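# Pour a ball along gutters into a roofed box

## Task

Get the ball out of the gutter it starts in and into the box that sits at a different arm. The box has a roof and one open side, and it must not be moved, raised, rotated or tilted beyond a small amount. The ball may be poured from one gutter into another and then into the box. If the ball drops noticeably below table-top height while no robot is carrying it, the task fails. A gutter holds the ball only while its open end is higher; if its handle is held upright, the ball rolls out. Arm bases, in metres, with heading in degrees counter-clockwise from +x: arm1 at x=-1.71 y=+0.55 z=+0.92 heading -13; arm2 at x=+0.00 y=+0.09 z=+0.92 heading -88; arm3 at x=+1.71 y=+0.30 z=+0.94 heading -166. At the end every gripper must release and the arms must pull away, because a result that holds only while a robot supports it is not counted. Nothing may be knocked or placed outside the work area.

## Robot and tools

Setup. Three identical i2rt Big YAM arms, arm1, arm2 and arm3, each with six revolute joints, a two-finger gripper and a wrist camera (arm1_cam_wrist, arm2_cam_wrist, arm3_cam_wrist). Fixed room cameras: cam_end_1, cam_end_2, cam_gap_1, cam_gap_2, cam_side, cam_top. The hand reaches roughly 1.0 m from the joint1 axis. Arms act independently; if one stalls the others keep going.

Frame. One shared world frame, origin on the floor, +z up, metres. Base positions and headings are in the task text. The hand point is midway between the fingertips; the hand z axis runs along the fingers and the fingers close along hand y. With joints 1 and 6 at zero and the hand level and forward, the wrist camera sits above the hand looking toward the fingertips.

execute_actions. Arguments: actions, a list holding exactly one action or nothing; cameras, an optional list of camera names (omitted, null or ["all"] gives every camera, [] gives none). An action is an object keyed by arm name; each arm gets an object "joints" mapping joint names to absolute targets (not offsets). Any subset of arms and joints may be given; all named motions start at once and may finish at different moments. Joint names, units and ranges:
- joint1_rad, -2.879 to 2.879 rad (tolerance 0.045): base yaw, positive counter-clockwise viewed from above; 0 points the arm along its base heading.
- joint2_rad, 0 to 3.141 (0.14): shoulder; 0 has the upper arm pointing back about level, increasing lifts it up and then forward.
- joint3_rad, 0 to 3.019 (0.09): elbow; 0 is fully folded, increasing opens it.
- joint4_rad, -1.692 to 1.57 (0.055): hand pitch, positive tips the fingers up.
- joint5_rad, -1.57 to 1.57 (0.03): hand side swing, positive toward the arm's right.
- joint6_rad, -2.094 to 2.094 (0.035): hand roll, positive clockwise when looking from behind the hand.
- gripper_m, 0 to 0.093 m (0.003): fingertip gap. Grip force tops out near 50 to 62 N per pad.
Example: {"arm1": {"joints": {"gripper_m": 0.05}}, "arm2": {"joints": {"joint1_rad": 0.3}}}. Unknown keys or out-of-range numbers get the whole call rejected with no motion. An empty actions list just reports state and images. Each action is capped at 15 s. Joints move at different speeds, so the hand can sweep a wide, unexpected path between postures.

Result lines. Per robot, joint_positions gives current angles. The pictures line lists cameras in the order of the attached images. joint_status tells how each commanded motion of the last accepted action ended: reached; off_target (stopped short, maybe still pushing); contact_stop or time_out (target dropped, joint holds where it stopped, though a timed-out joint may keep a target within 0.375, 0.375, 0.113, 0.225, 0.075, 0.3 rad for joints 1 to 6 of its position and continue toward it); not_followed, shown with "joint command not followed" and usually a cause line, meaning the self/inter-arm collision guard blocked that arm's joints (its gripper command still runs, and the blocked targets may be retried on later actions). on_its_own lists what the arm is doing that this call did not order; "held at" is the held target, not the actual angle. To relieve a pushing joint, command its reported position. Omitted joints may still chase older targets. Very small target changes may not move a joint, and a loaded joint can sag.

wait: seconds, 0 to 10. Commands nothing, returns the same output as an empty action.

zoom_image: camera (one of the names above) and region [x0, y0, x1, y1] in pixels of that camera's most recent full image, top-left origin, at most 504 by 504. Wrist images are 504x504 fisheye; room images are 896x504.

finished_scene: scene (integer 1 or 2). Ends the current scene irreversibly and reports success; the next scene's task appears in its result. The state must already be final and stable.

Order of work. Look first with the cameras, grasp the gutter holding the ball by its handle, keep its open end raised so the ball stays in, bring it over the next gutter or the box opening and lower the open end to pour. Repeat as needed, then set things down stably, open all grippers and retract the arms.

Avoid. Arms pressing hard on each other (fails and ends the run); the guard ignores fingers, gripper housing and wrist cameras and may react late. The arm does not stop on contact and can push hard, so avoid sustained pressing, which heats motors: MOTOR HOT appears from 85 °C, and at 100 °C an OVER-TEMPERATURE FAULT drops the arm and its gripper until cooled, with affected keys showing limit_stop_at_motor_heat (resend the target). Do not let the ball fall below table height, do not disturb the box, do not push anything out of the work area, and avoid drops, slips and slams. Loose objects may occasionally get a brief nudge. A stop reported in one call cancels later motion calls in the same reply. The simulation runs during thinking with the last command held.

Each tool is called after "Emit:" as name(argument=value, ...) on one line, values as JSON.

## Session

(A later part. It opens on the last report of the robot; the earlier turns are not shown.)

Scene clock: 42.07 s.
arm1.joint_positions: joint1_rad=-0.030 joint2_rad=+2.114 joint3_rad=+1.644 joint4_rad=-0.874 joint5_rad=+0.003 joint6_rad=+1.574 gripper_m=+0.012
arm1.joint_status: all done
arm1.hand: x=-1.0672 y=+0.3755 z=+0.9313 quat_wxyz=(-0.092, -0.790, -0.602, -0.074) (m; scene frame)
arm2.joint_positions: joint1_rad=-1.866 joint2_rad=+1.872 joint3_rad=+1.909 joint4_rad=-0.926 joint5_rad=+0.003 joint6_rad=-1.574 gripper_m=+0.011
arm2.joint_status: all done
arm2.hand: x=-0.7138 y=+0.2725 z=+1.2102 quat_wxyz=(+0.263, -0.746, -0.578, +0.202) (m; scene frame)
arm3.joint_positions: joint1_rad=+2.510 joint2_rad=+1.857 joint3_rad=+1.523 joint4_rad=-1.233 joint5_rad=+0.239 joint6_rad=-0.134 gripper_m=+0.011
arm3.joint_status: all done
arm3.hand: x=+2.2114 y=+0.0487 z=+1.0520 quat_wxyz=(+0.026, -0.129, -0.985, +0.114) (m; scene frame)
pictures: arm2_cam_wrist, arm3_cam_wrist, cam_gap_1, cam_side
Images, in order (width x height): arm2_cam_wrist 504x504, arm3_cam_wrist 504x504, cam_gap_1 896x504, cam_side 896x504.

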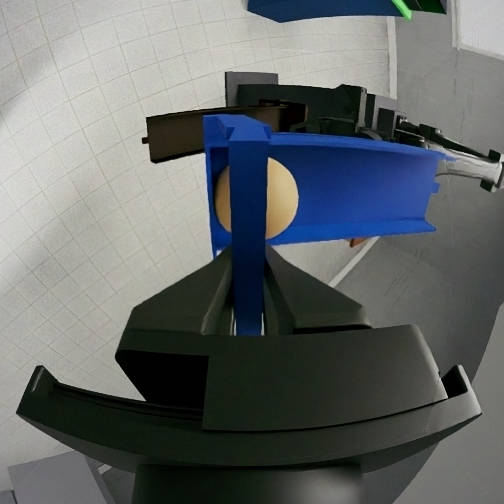

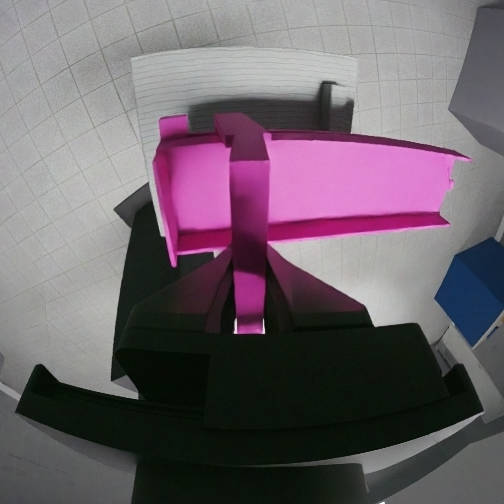

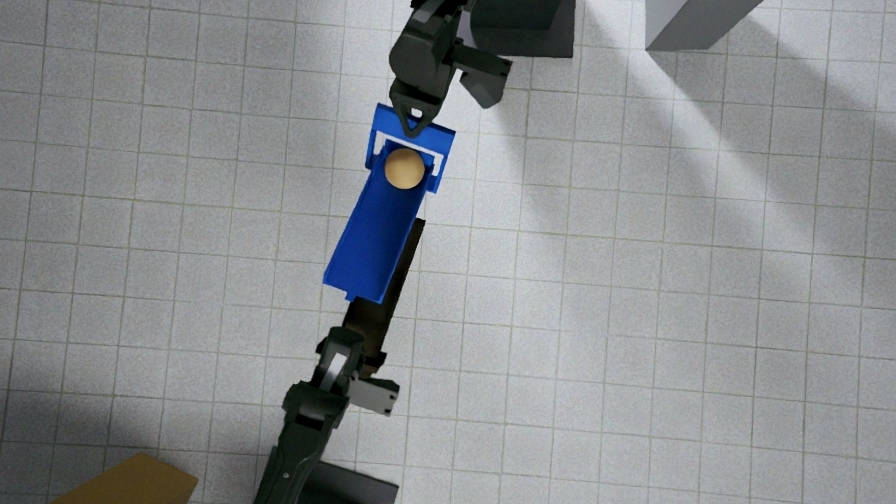

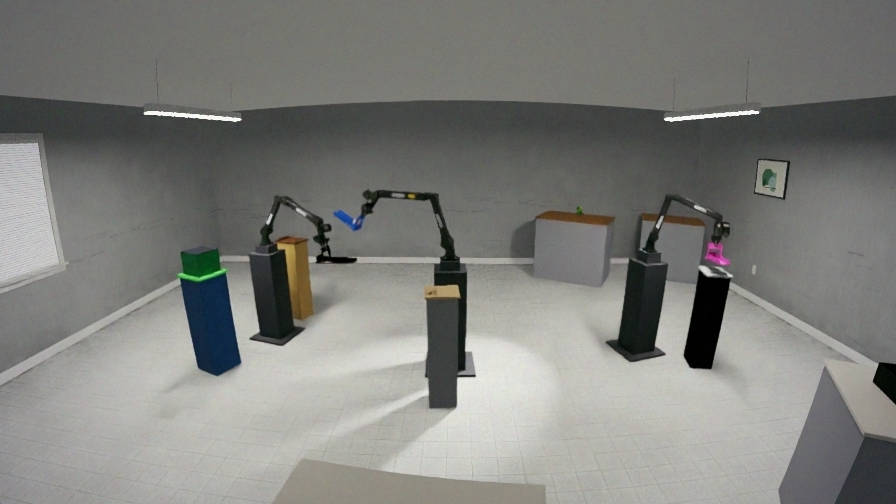

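Emit:
execute_actions(actions=[{"arm1":{"joints":{"joint3_rad":1.84}},"arm2":{"joints":{"joint4_rad":-1.30}},"arm3":{"joints":{"joint2_rad":1.905,"joint3_rad":1.455,"joint4_rad":-1.045}}}], cameras=["arm3_cam_wrist","cam_side","cam_gap_1"])

Emit:
zoom_image(camera="cam_side", region=[295, 185, 395, 275])

Scene clock: 43.50 s.
arm1.joint_positions: joint1_rad=-0.030 joint2_rad=+2.097 joint3_rad=+1.783 joint4_rad=-0.874 joint5_rad=+0.003 joint6_rad=+1.574 gripper_m=+0.012
arm1.joint_status: all done
arm1.hand: x=-1.0154 y=+0.3608 z=+1.0025 quat_wxyz=(-0.153, -0.780, -0.594, -0.121) (m; scene frame)
arm2.joint_positions: joint1_rad=-1.866 joint2_rad=+1.872 joint3_rad=+1.909 joint4_rad=-1.297 joint5_rad=+0.003 joint6_rad=-1.574 gripper_m=+0.011
arm2.joint_status: all done
arm2.hand: x=-0.6363 y=+0.2524 z=+1.1676 quat_wxyz=(+0.120, -0.781, -0.606, +0.092) (m; scene frame)
arm3.joint_positions: joint1_rad=+2.510 joint2_rad=+1.916 joint3_rad=+1.453 joint4_rad=-1.054 joint5_rad=+0.239 joint6_rad=-0.133 gripper_m=+0.011
arm3.joint_status: all done
arm3.hand: x=+2.2240 y=+0.0437 z=+0.9962 quat_wxyz=(+0.002, -0.132, -0.984, +0.121) (m; scene frame)
pictures: arm3_cam_wrist, cam_gap_1, cam_side
Images, in order (width x height): arm3_cam_wrist 504x504, cam_gap_1 896x504, cam_side 896x504.

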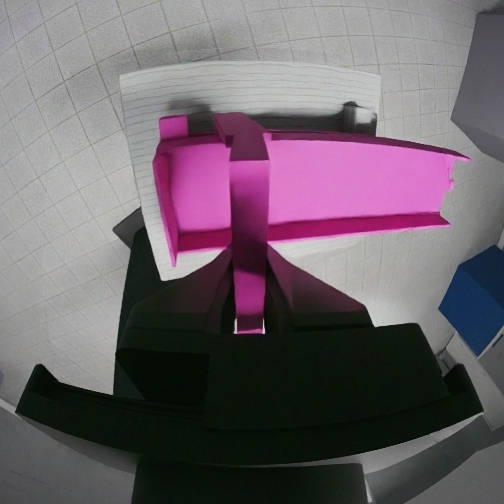

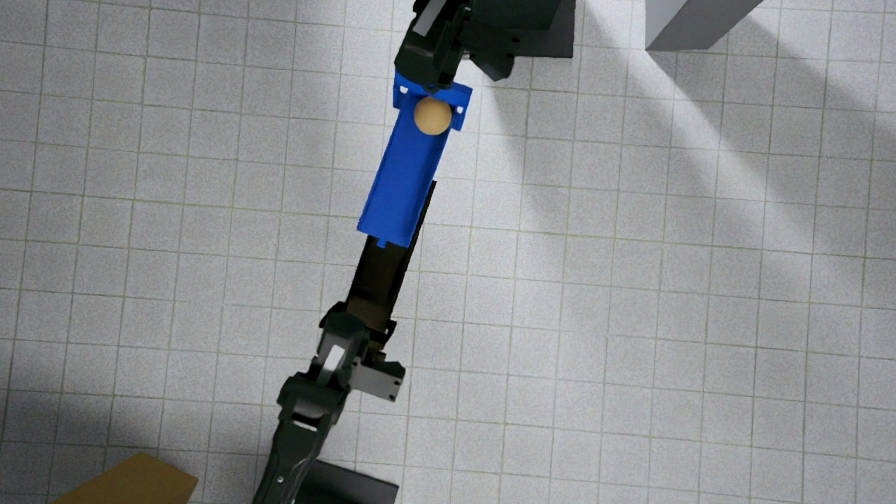

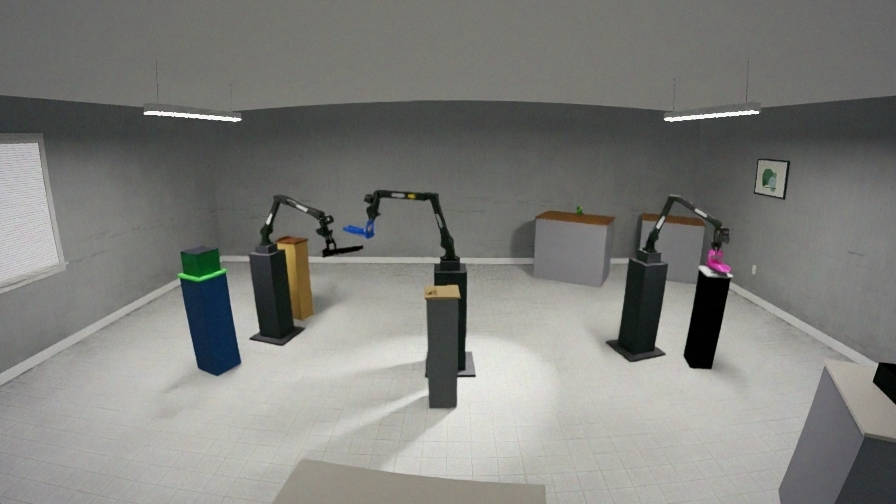

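Region (295, 185, 395, 275) of cam_side's 896x504 image, scaled by 5.040, with more detail than that image has; it fills the top 454 rows of this view, and the rest is white.

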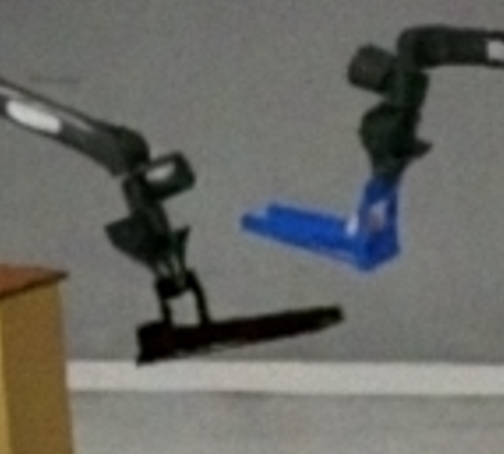

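Emit:
execute_actions(actions=[{"arm1":{"joints":{"joint2_rad":2.165,"joint3_rad":2.0,"joint4_rad":-0.95}},"arm2":{"joints":{"joint4_rad":-1.40}},"arm3":{"joints":{"joint2_rad":1.935}}}], cameras=["arm1_cam_wrist","arm2_cam_wrist","cam_side","cam_gap_1"])

Emit:
zoom_image(camera="cam_side", region=[305, 195, 395, 275])

Scene clock: 45.13 s.
arm1.joint_positions: joint1_rad=-0.030 joint2_rad=+2.170 joint3_rad=+1.925 joint4_rad=-0.944 joint5_rad=+0.003 joint6_rad=+1.574 gripper_m=+0.012
arm1.joint_status: all done
arm1.hand: x=-0.9887 y=+0.3535 z=+1.0094 quat_wxyz=(-0.153, -0.780, -0.594, -0.121) (m; scene frame)
arm2.joint_positions: joint1_rad=-1.866 joint2_rad=+1.872 joint3_rad=+1.909 joint4_rad=-1.396 joint5_rad=+0.003 joint6_rad=-1.574 gripper_m=+0.011
arm2.joint_status: all done
arm2.hand: x=-0.6135 y=+0.2465 z=+1.1615 quat_wxyz=(+0.082, -0.786, -0.610, +0.062) (m; scene frame)
arm3.joint_positions: joint1_rad=+2.510 joint2_rad=+1.927 joint3_rad=+1.453 joint4_rad=-1.054 joint5_rad=+0.239 joint6_rad=-0.133 gripper_m=+0.011
arm3.joint_status: all done
arm3.hand: x=+2.2233 y=+0.0440 z=+0.9904 quat_wxyz=(+0.007, -0.132, -0.984, +0.119) (m; scene frame)
pictures: arm1_cam_wrist, arm2_cam_wrist, cam_gap_1, cam_side
Images, in order (width x height): arm1_cam_wrist 504x504, arm2_cam_wrist 504x504, cam_gap_1 896x504, cam_side 896x504.

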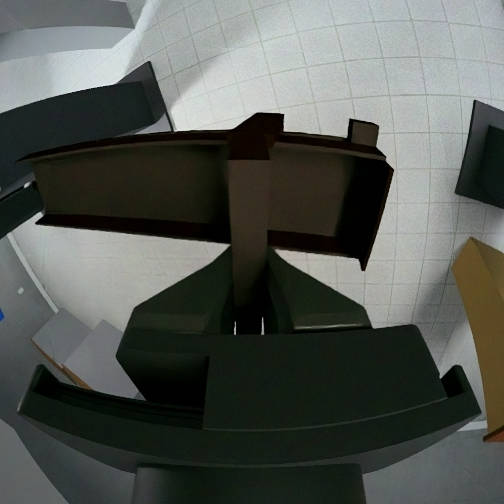

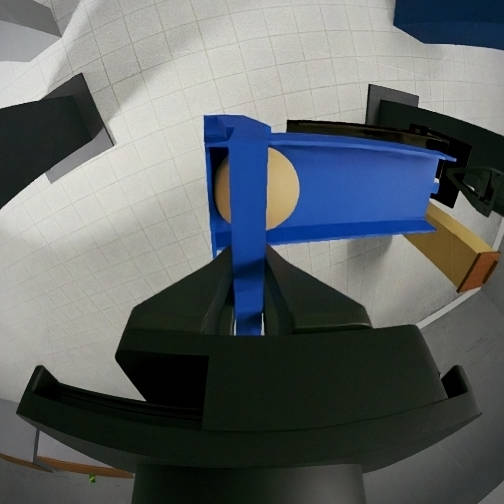

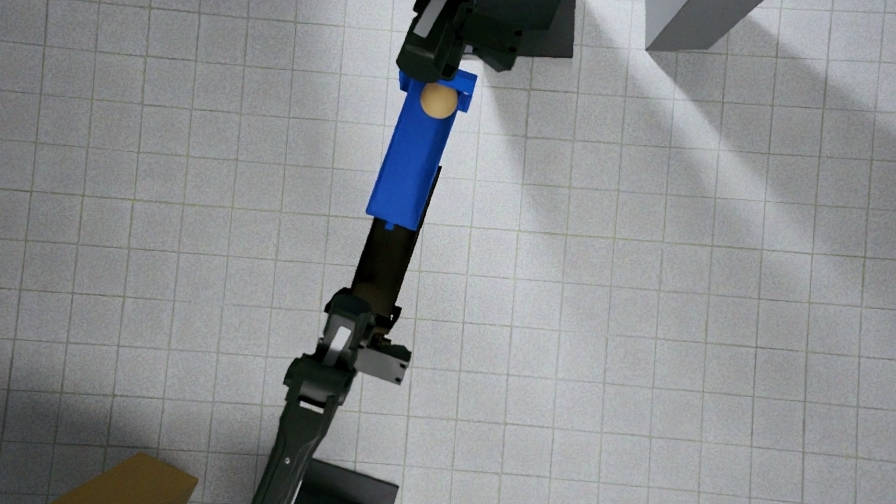

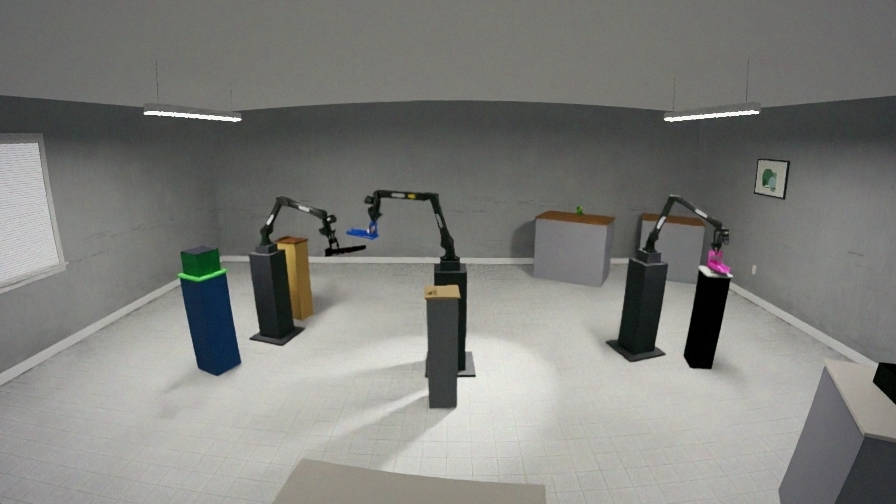

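Region (305, 195, 395, 275) of cam_side's 896x504 image, scaled by 5.600, with more detail than that image has.

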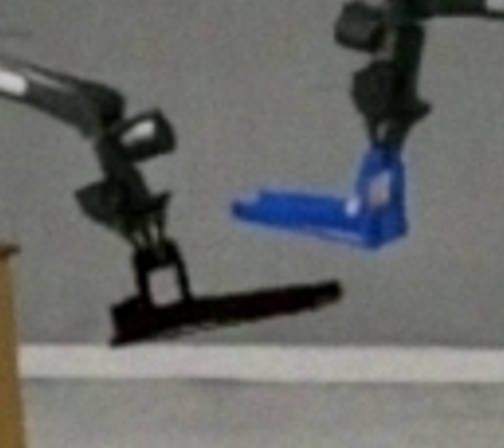

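Emit:
execute_actions(actions=[{"arm2":{"joints":{"joint2_rad":1.89,"joint4_rad":-1.58}},"arm3":{"joints":{"joint3_rad":1.425}}}], cameras=["arm1_cam_wrist","arm2_cam_wrist","cam_side"])

Emit:
zoom_image(camera="cam_side", region=[305, 195, 395, 275])

Scene clock: 46.30 s.
arm1.joint_positions: joint1_rad=-0.030 joint2_rad=+2.170 joint3_rad=+1.925 joint4_rad=-0.944 joint5_rad=+0.003 joint6_rad=+1.574 gripper_m=+0.012
arm1.joint_status: not commanded
arm1.hand: x=-0.9887 y=+0.3535 z=+1.0094 quat_wxyz=(-0.153, -0.780, -0.594, -0.121) (m; scene frame)
arm2.joint_positions: joint1_rad=-1.866 joint2_rad=+1.872 joint3_rad=+1.909 joint4_rad=-1.574 joint5_rad=+0.003 joint6_rad=-1.574 gripper_m=+0.011
arm2.joint_status: all done
arm2.hand: x=-0.5715 y=+0.2356 z=+1.1565 quat_wxyz=(+0.011, -0.790, -0.614, +0.008) (m; scene frame)
arm3.joint_positions: joint1_rad=+2.510 joint2_rad=+1.929 joint3_rad=+1.426 joint4_rad=-1.052 joint5_rad=+0.239 joint6_rad=-0.133 gripper_m=+0.011
arm3.joint_status: all done
arm3.hand: x=+2.2132 y=+0.0482 z=+0.9798 quat_wxyz=(+0.020, -0.130, -0.985, +0.116) (m; scene frame)
pictures: arm1_cam_wrist, arm2_cam_wrist, cam_side
Images, in order (width x height): arm1_cam_wrist 504x504, arm2_cam_wrist 504x504, cam_side 896x504.

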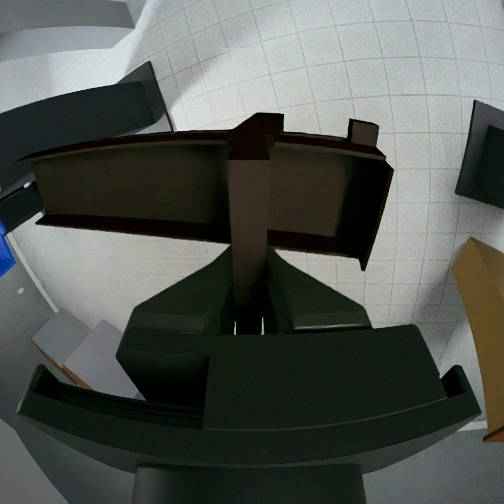

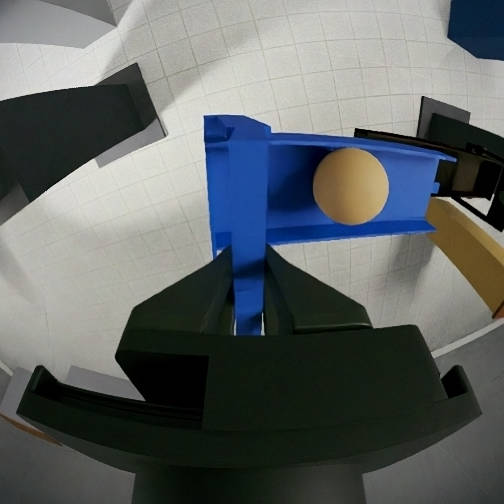

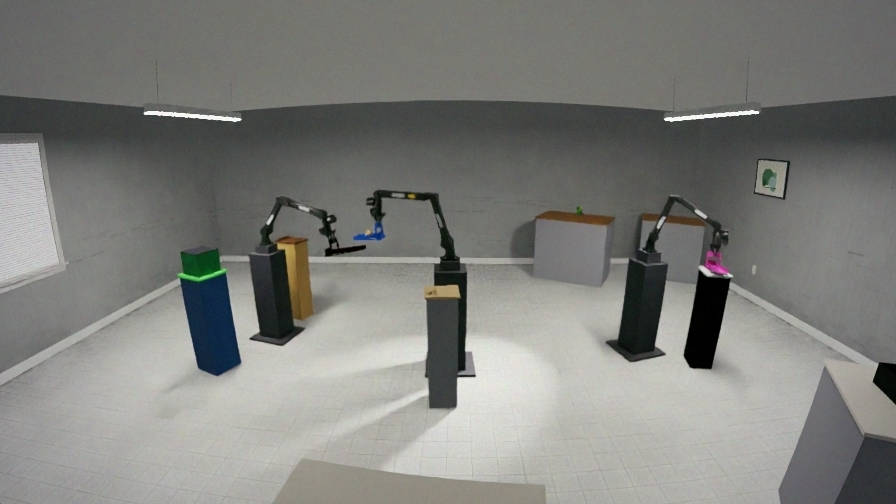

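Region (305, 195, 395, 275) of cam_side's 896x504 image, scaled by 5.600, with more detail than that image has.

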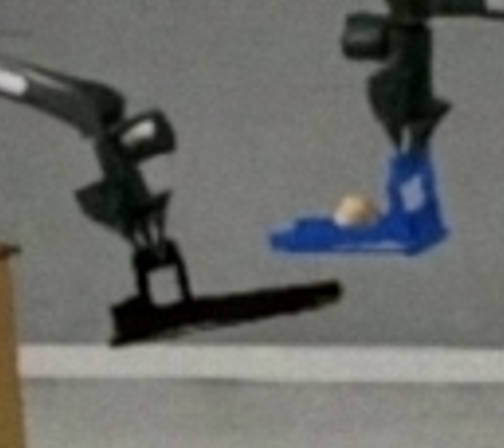

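Emit:
wait(seconds=1.5)

Scene clock: 47.83 s.
arm1.joint_positions: joint1_rad=-0.030 joint2_rad=+2.170 joint3_rad=+1.925 joint4_rad=-0.948 joint5_rad=+0.001 joint6_rad=+1.575 gripper_m=+0.012
arm1.joint_status: not commanded
arm1.hand: x=-0.9893 y=+0.3547 z=+1.0090 quat_wxyz=(-0.150, -0.781, -0.594, -0.121) (m; scene frame)
arm2.joint_positions: joint1_rad=-1.866 joint2_rad=+1.872 joint3_rad=+1.909 joint4_rad=-1.574 joint5_rad=+0.003 joint6_rad=-1.574 gripper_m=+0.011
arm2.joint_status: all done
arm2.hand: x=-0.5713 y=+0.2356 z=+1.1565 quat_wxyz=(+0.011, -0.790, -0.614, +0.007) (m; scene frame)
arm3.joint_positions: joint1_rad=+2.510 joint2_rad=+1.929 joint3_rad=+1.426 joint4_rad=-1.052 joint5_rad=+0.239 joint6_rad=-0.133 gripper_m=+0.011
arm3.joint_status: all done
arm3.hand: x=+2.2132 y=+0.0482 z=+0.9798 quat_wxyz=(+0.020, -0.130, -0.985, +0.116) (m; scene frame)
wait: 1.50 s; at rest by 0.23 s
pictures: arm1_cam_wrist, arm2_cam_wrist, arm3_cam_wrist, cam_end_1, cam_end_2, cam_gap_1, cam_gap_2, cam_side, cam_top
Images, in order (width x height): arm1_cam_wrist 504x504, arm2_cam_wrist 504x504, arm3_cam_wrist 504x504, cam_end_1 896x504, cam_end_2 896x504, cam_gap_1 896x504, cam_gap_2 896x504, cam_side 896x504, cam_top 896x504.

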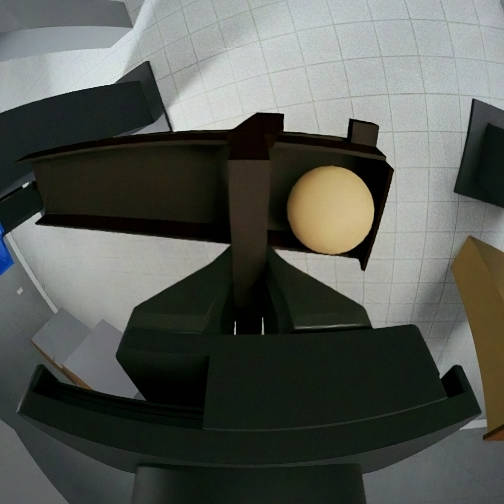

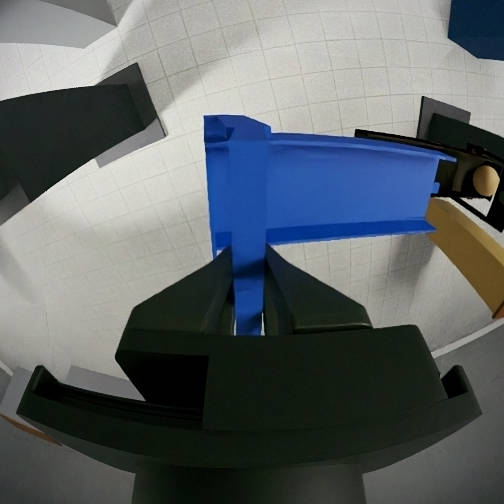

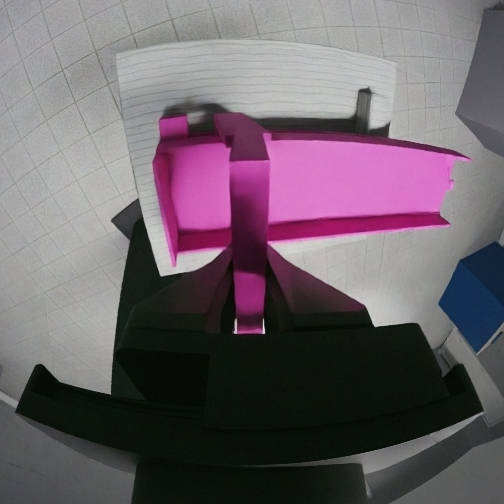

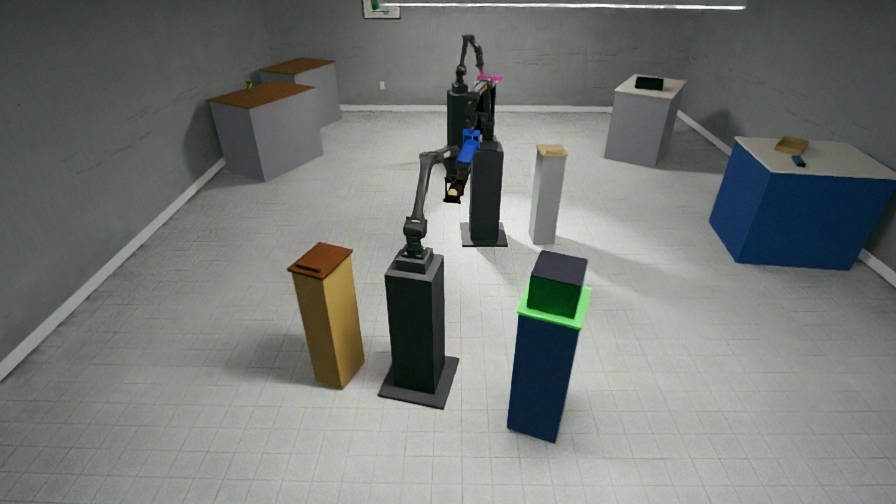

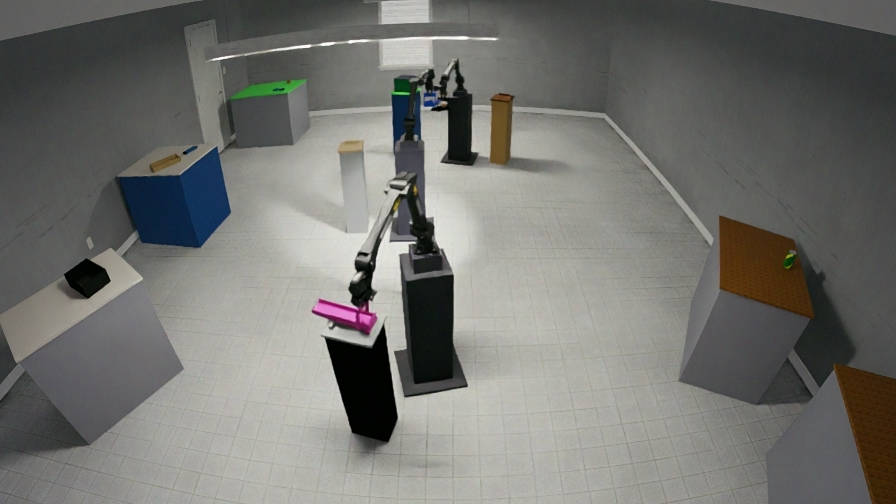

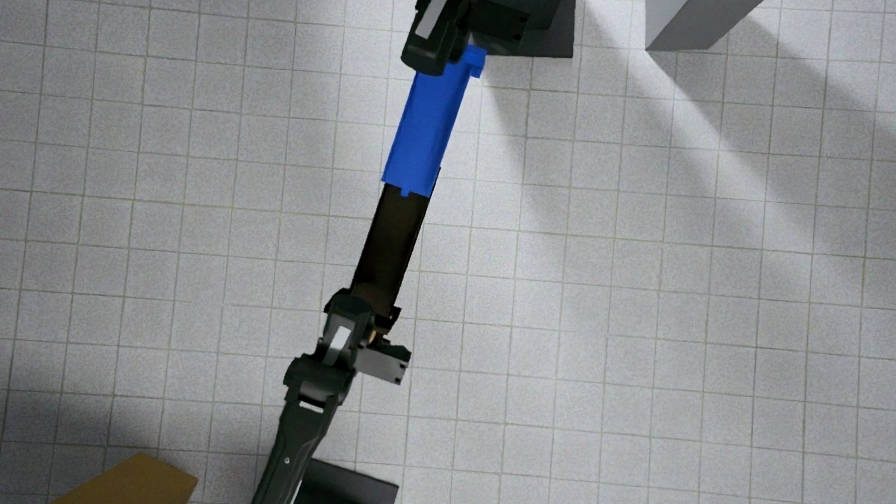

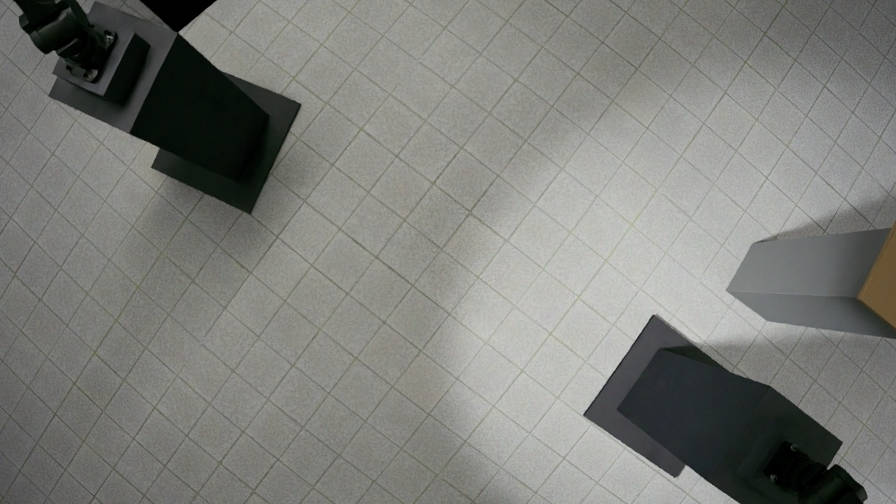

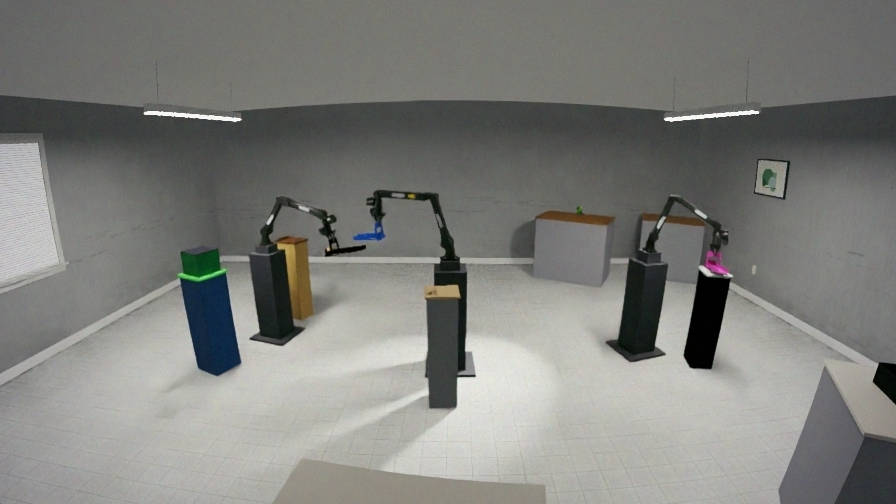

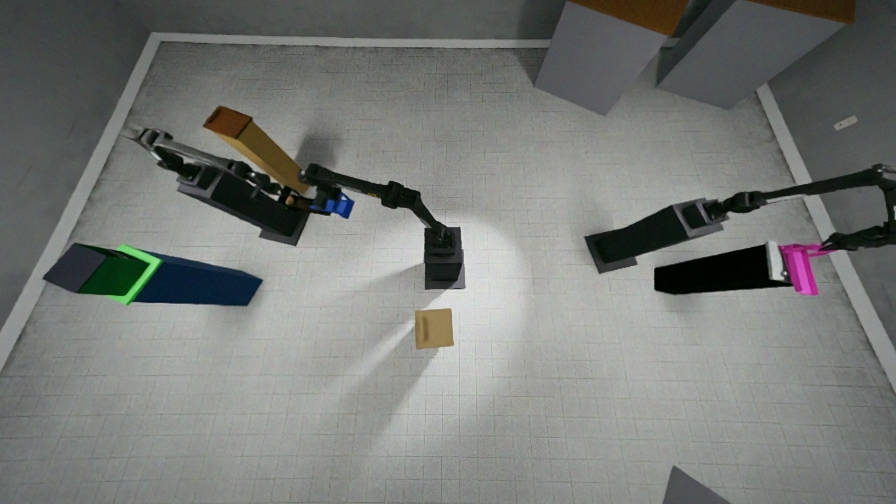

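Emit:
execute_actions(actions=[{"arm1":{"joints":{"joint2_rad":1.78,"joint3_rad":1.94}},"arm2":{"joints":{"joint1_rad":-0.95,"joint2_rad":1.55,"joint3_rad":1.93}},"arm3":{"joints":{"gripper_m":0.07}}}], cameras=["arm1_cam_wrist","cam_side"])

Scene clock: 51.50 s.
arm1.joint_positions: joint1_rad=-0.030 joint2_rad=+1.804 joint3_rad=+1.919 joint4_rad=-0.952 joint5_rad=+0.001 joint6_rad=+1.575 gripper_m=+0.012
arm1.joint_status: all done
arm1.hand: x=-1.0247 y=+0.3618 z=+1.2696 quat_wxyz=(-0.286, -0.742, -0.564, -0.225) (m; scene frame)
arm2.joint_positions: joint1_rad=-0.955 joint2_rad=+1.540 joint3_rad=+1.909 joint4_rad=-1.577 joint5_rad=-0.004 joint6_rad=-1.574 gripper_m=+0.011
arm2.joint_status: all done
arm2.hand: x=-0.4154 y=-0.2314 z=+1.3370 quat_wxyz=(+0.074, -0.432, -0.884, +0.162) (m; scene frame)
arm3.joint_positions: joint1_rad=+2.510 joint2_rad=+1.929 joint3_rad=+1.426 joint4_rad=-1.052 joint5_rad=+0.241 joint6_rad=-0.133 gripper_m=+0.070
arm3.joint_status: all done
arm3.hand: x=+2.2131 y=+0.0480 z=+0.9798 quat_wxyz=(+0.020, -0.130, -0.984, +0.117) (m; scene frame)
pictures: arm1_cam_wrist, cam_side
Images, in order (width x height): arm1_cam_wrist 504x504, cam_side 896x504.

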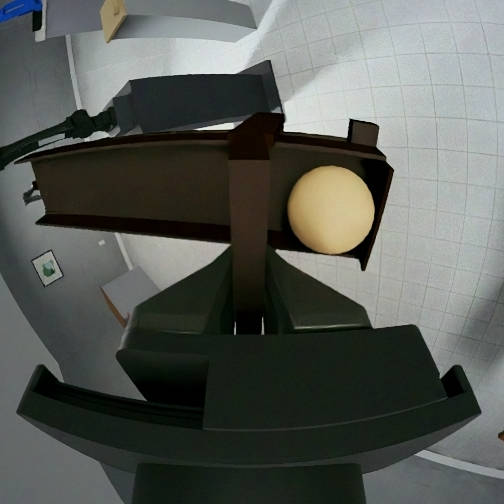

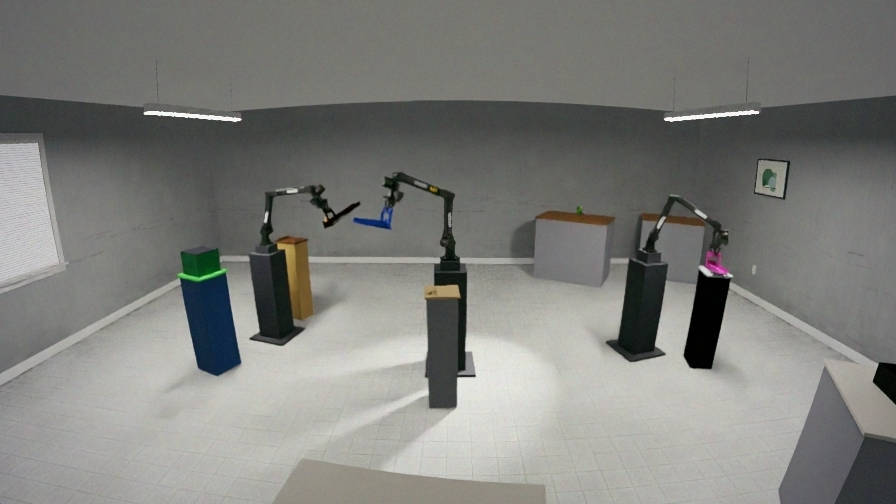

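Emit:
execute_actions(actions=[])

Scene clock: 52.03 s.
arm1.joint_positions: joint1_rad=-0.030 joint2_rad=+1.804 joint3_rad=+1.919 joint4_rad=-0.952 joint5_rad=+0.001 joint6_rad=+1.575 gripper_m=+0.012
arm1.joint_status: all done
arm1.hand: x=-1.0247 y=+0.3618 z=+1.2696 quat_wxyz=(-0.286, -0.742, -0.564, -0.225) (m; scene frame)
arm2.joint_positions: joint1_rad=-0.955 joint2_rad=+1.540 joint3_rad=+1.909 joint4_rad=-1.577 joint5_rad=-0.004 joint6_rad=-1.574 gripper_m=+0.011
arm2.joint_status: all done
arm2.hand: x=-0.4154 y=-0.2314 z=+1.3370 quat_wxyz=(+0.074, -0.432, -0.884, +0.162) (m; scene frame)
arm3.joint_positions: joint1_rad=+2.510 joint2_rad=+1.929 joint3_rad=+1.426 joint4_rad=-1.052 joint5_rad=+0.241 joint6_rad=-0.133 gripper_m=+0.070
arm3.joint_status: all done
arm3.hand: x=+2.2131 y=+0.0480 z=+0.9798 quat_wxyz=(+0.020, -0.130, -0.984, +0.117) (m; scene frame)
pictures: arm1_cam_wrist, arm2_cam_wrist, arm3_cam_wrist, cam_end_1, cam_end_2, cam_gap_1, cam_gap_2, cam_side, cam_top
Images, in order (width x height): arm1_cam_wrist 504x504, arm2_cam_wrist 504x504, arm3_cam_wrist 504x504, cam_end_1 896x504, cam_end_2 896x504, cam_gap_1 896x504, cam_gap_2 896x504, cam_side 896x504, cam_top 896x504.

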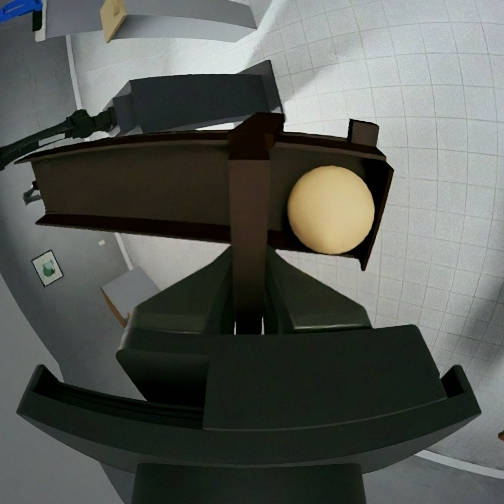

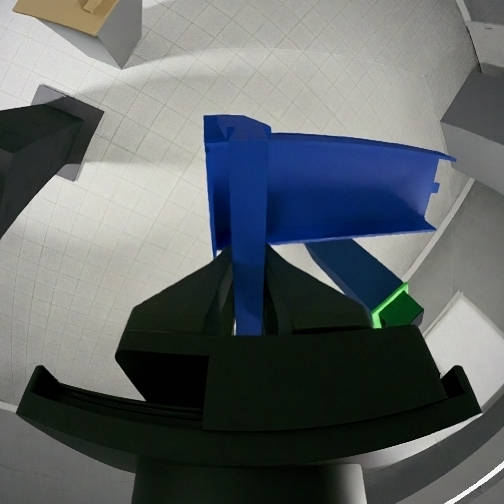

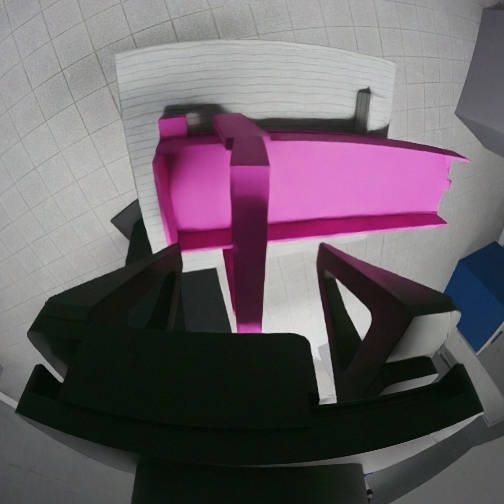

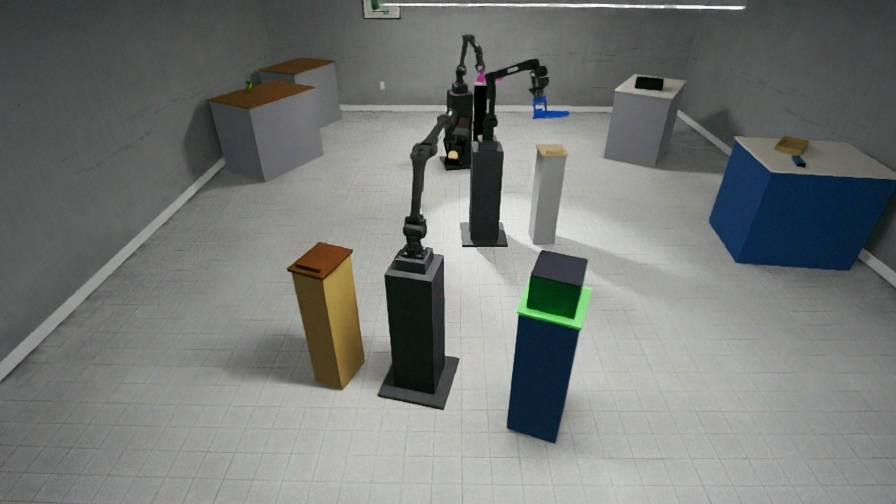

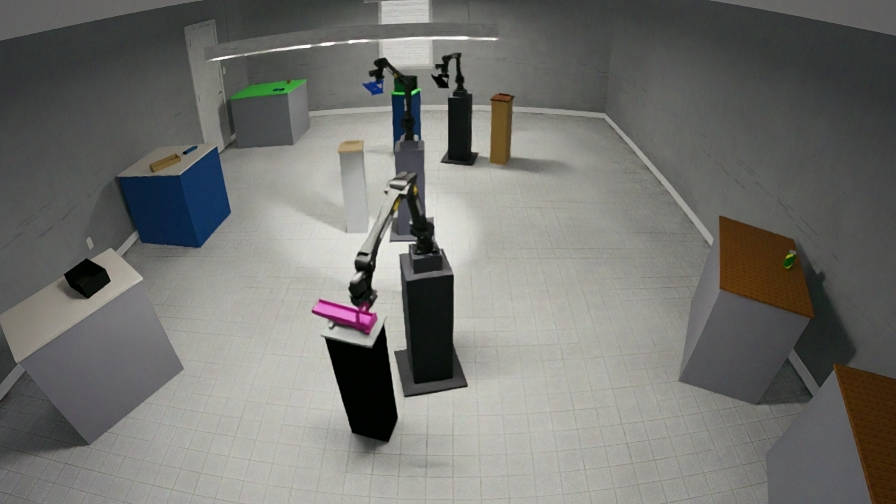

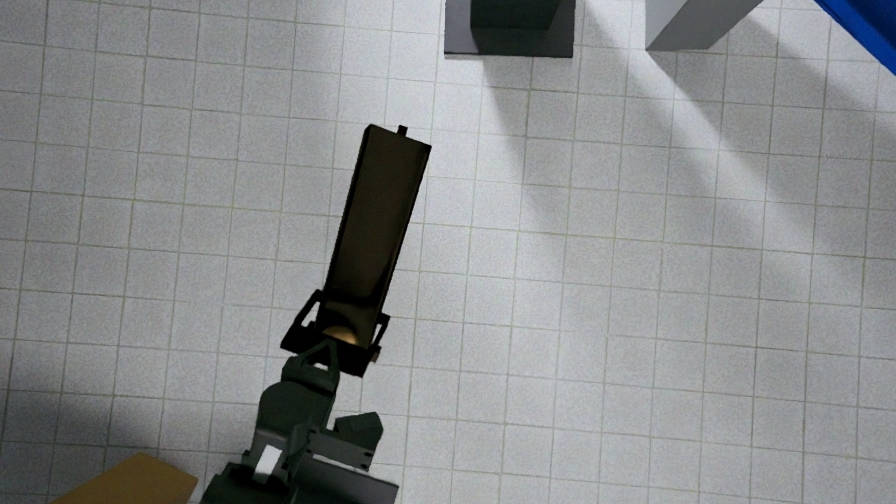

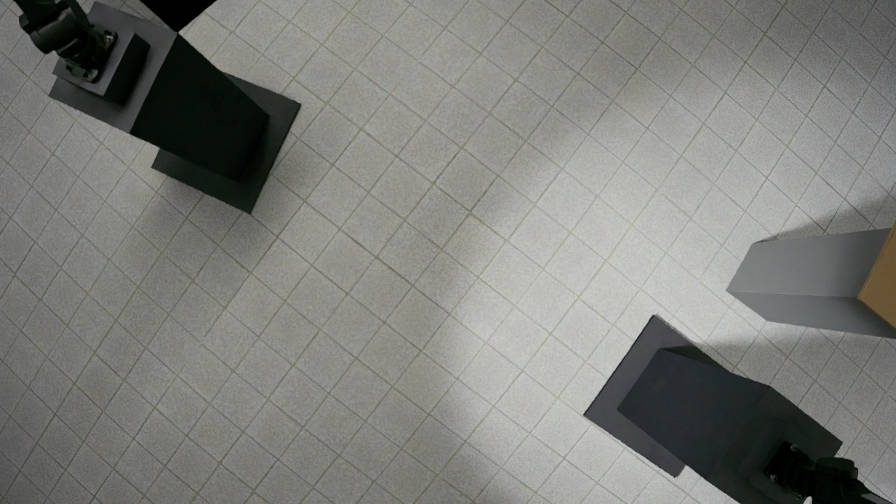

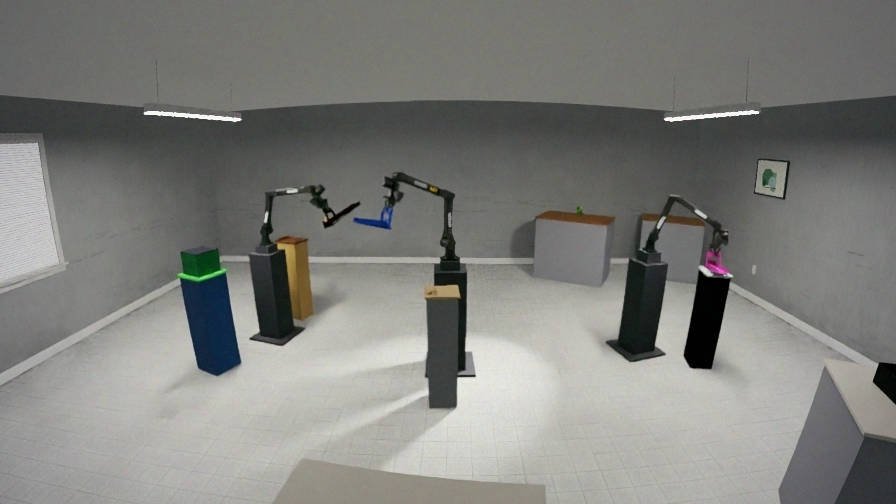

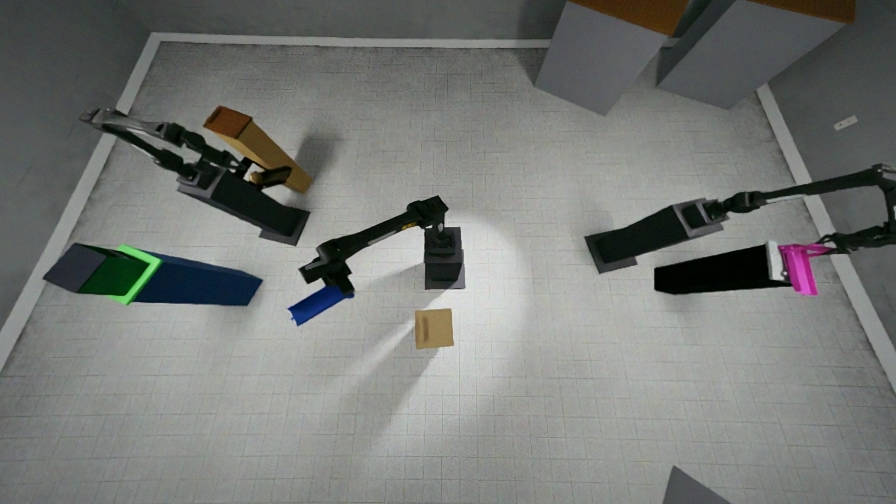

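Emit:
execute_actions(actions=[{"arm1":{"joints":{"joint1_rad":-0.8,"joint2_rad":1.3,"joint3_rad":1.45,"joint4_rad":-1.0}},"arm2":{"joints":{"joint1_rad":0.102,"joint2_rad":1.64,"joint3_rad":1.5,"joint4_rad":-1.42,"joint5_rad":0.24,"joint6_rad":0.07}},"arm3":{"joints":{"joint2_rad":1.7,"joint3_rad":1.55,"joint4_rad":-1.35}}}], cameras=["arm1_cam_wrist","arm2_cam_wrist","cam_end_1","cam_end_2"])

Scene clock: 54.57 s.
arm1.joint_positions: joint1_rad=-0.792 joint2_rad=+1.302 joint3_rad=+1.454 joint4_rad=-1.000 joint5_rad=+0.003 joint6_rad=+1.577 gripper_m=+0.012
arm1.joint_status: all done
arm1.hand: x=-1.4472 y=+0.0982 z=+1.3049 quat_wxyz=(-0.339, -0.902, -0.246, -0.101) (m; scene frame)
arm2.joint_positions: joint1_rad=+0.109 joint2_rad=+1.675 joint3_rad=+1.491 joint4_rad=-1.423 joint5_rad=+0.234 joint6_rad=+0.060 gripper_m=+0.011
arm2.joint_status: all done
arm2.hand: x=+0.0330 y=-0.4090 z=+1.1112 quat_wxyz=(+0.084, -0.669, -0.735, +0.079) (m; scene frame)
arm3.joint_positions: joint1_rad=+2.510 joint2_rad=+1.691 joint3_rad=+1.524 joint4_rad=-1.343 joint5_rad=+0.242 joint6_rad=-0.133 gripper_m=+0.070
arm3.joint_status: all done
arm3.hand: x=+2.1835 y=+0.0593 z=+1.1378 quat_wxyz=(-0.002, -0.133, -0.984, +0.123) (m; scene frame)
pictures: arm1_cam_wrist, arm2_cam_wrist, cam_end_1, cam_end_2
Images, in order (width x height): arm1_cam_wrist 504x504, arm2_cam_wrist 504x504, cam_end_1 896x504, cam_end_2 896x504.

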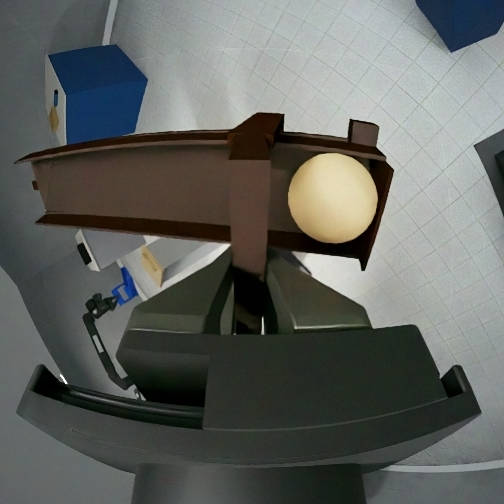

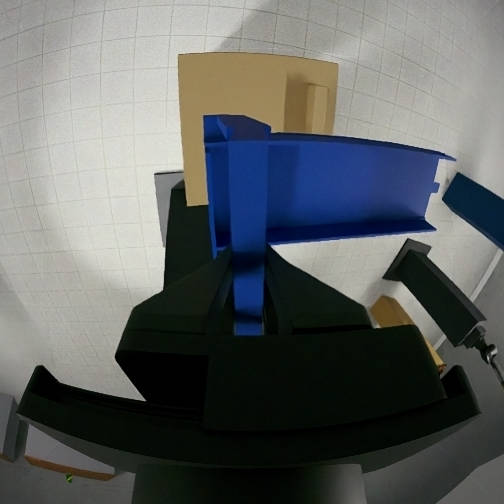

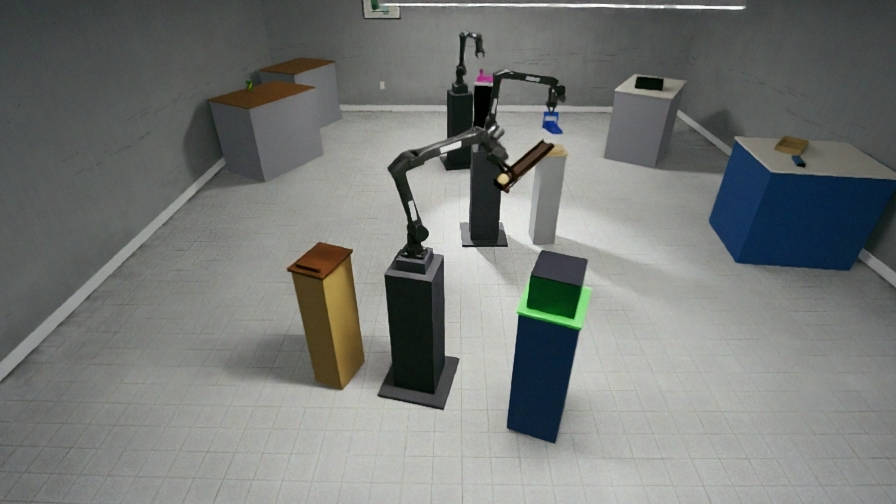

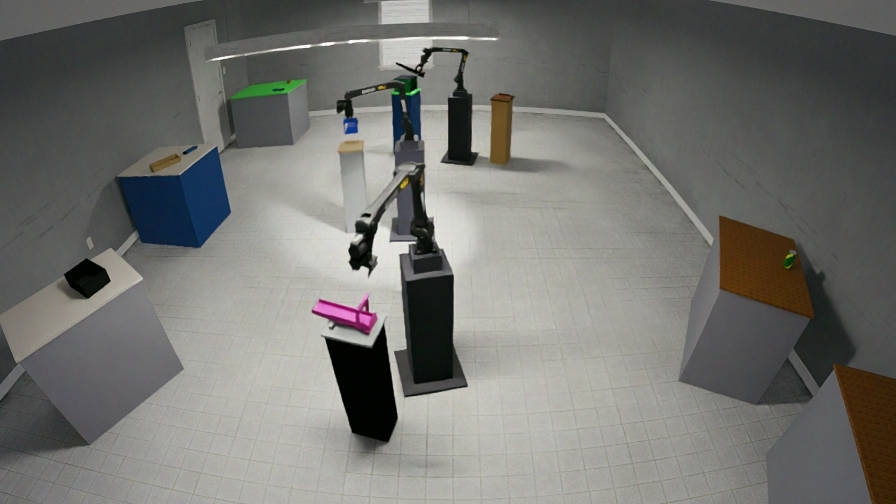

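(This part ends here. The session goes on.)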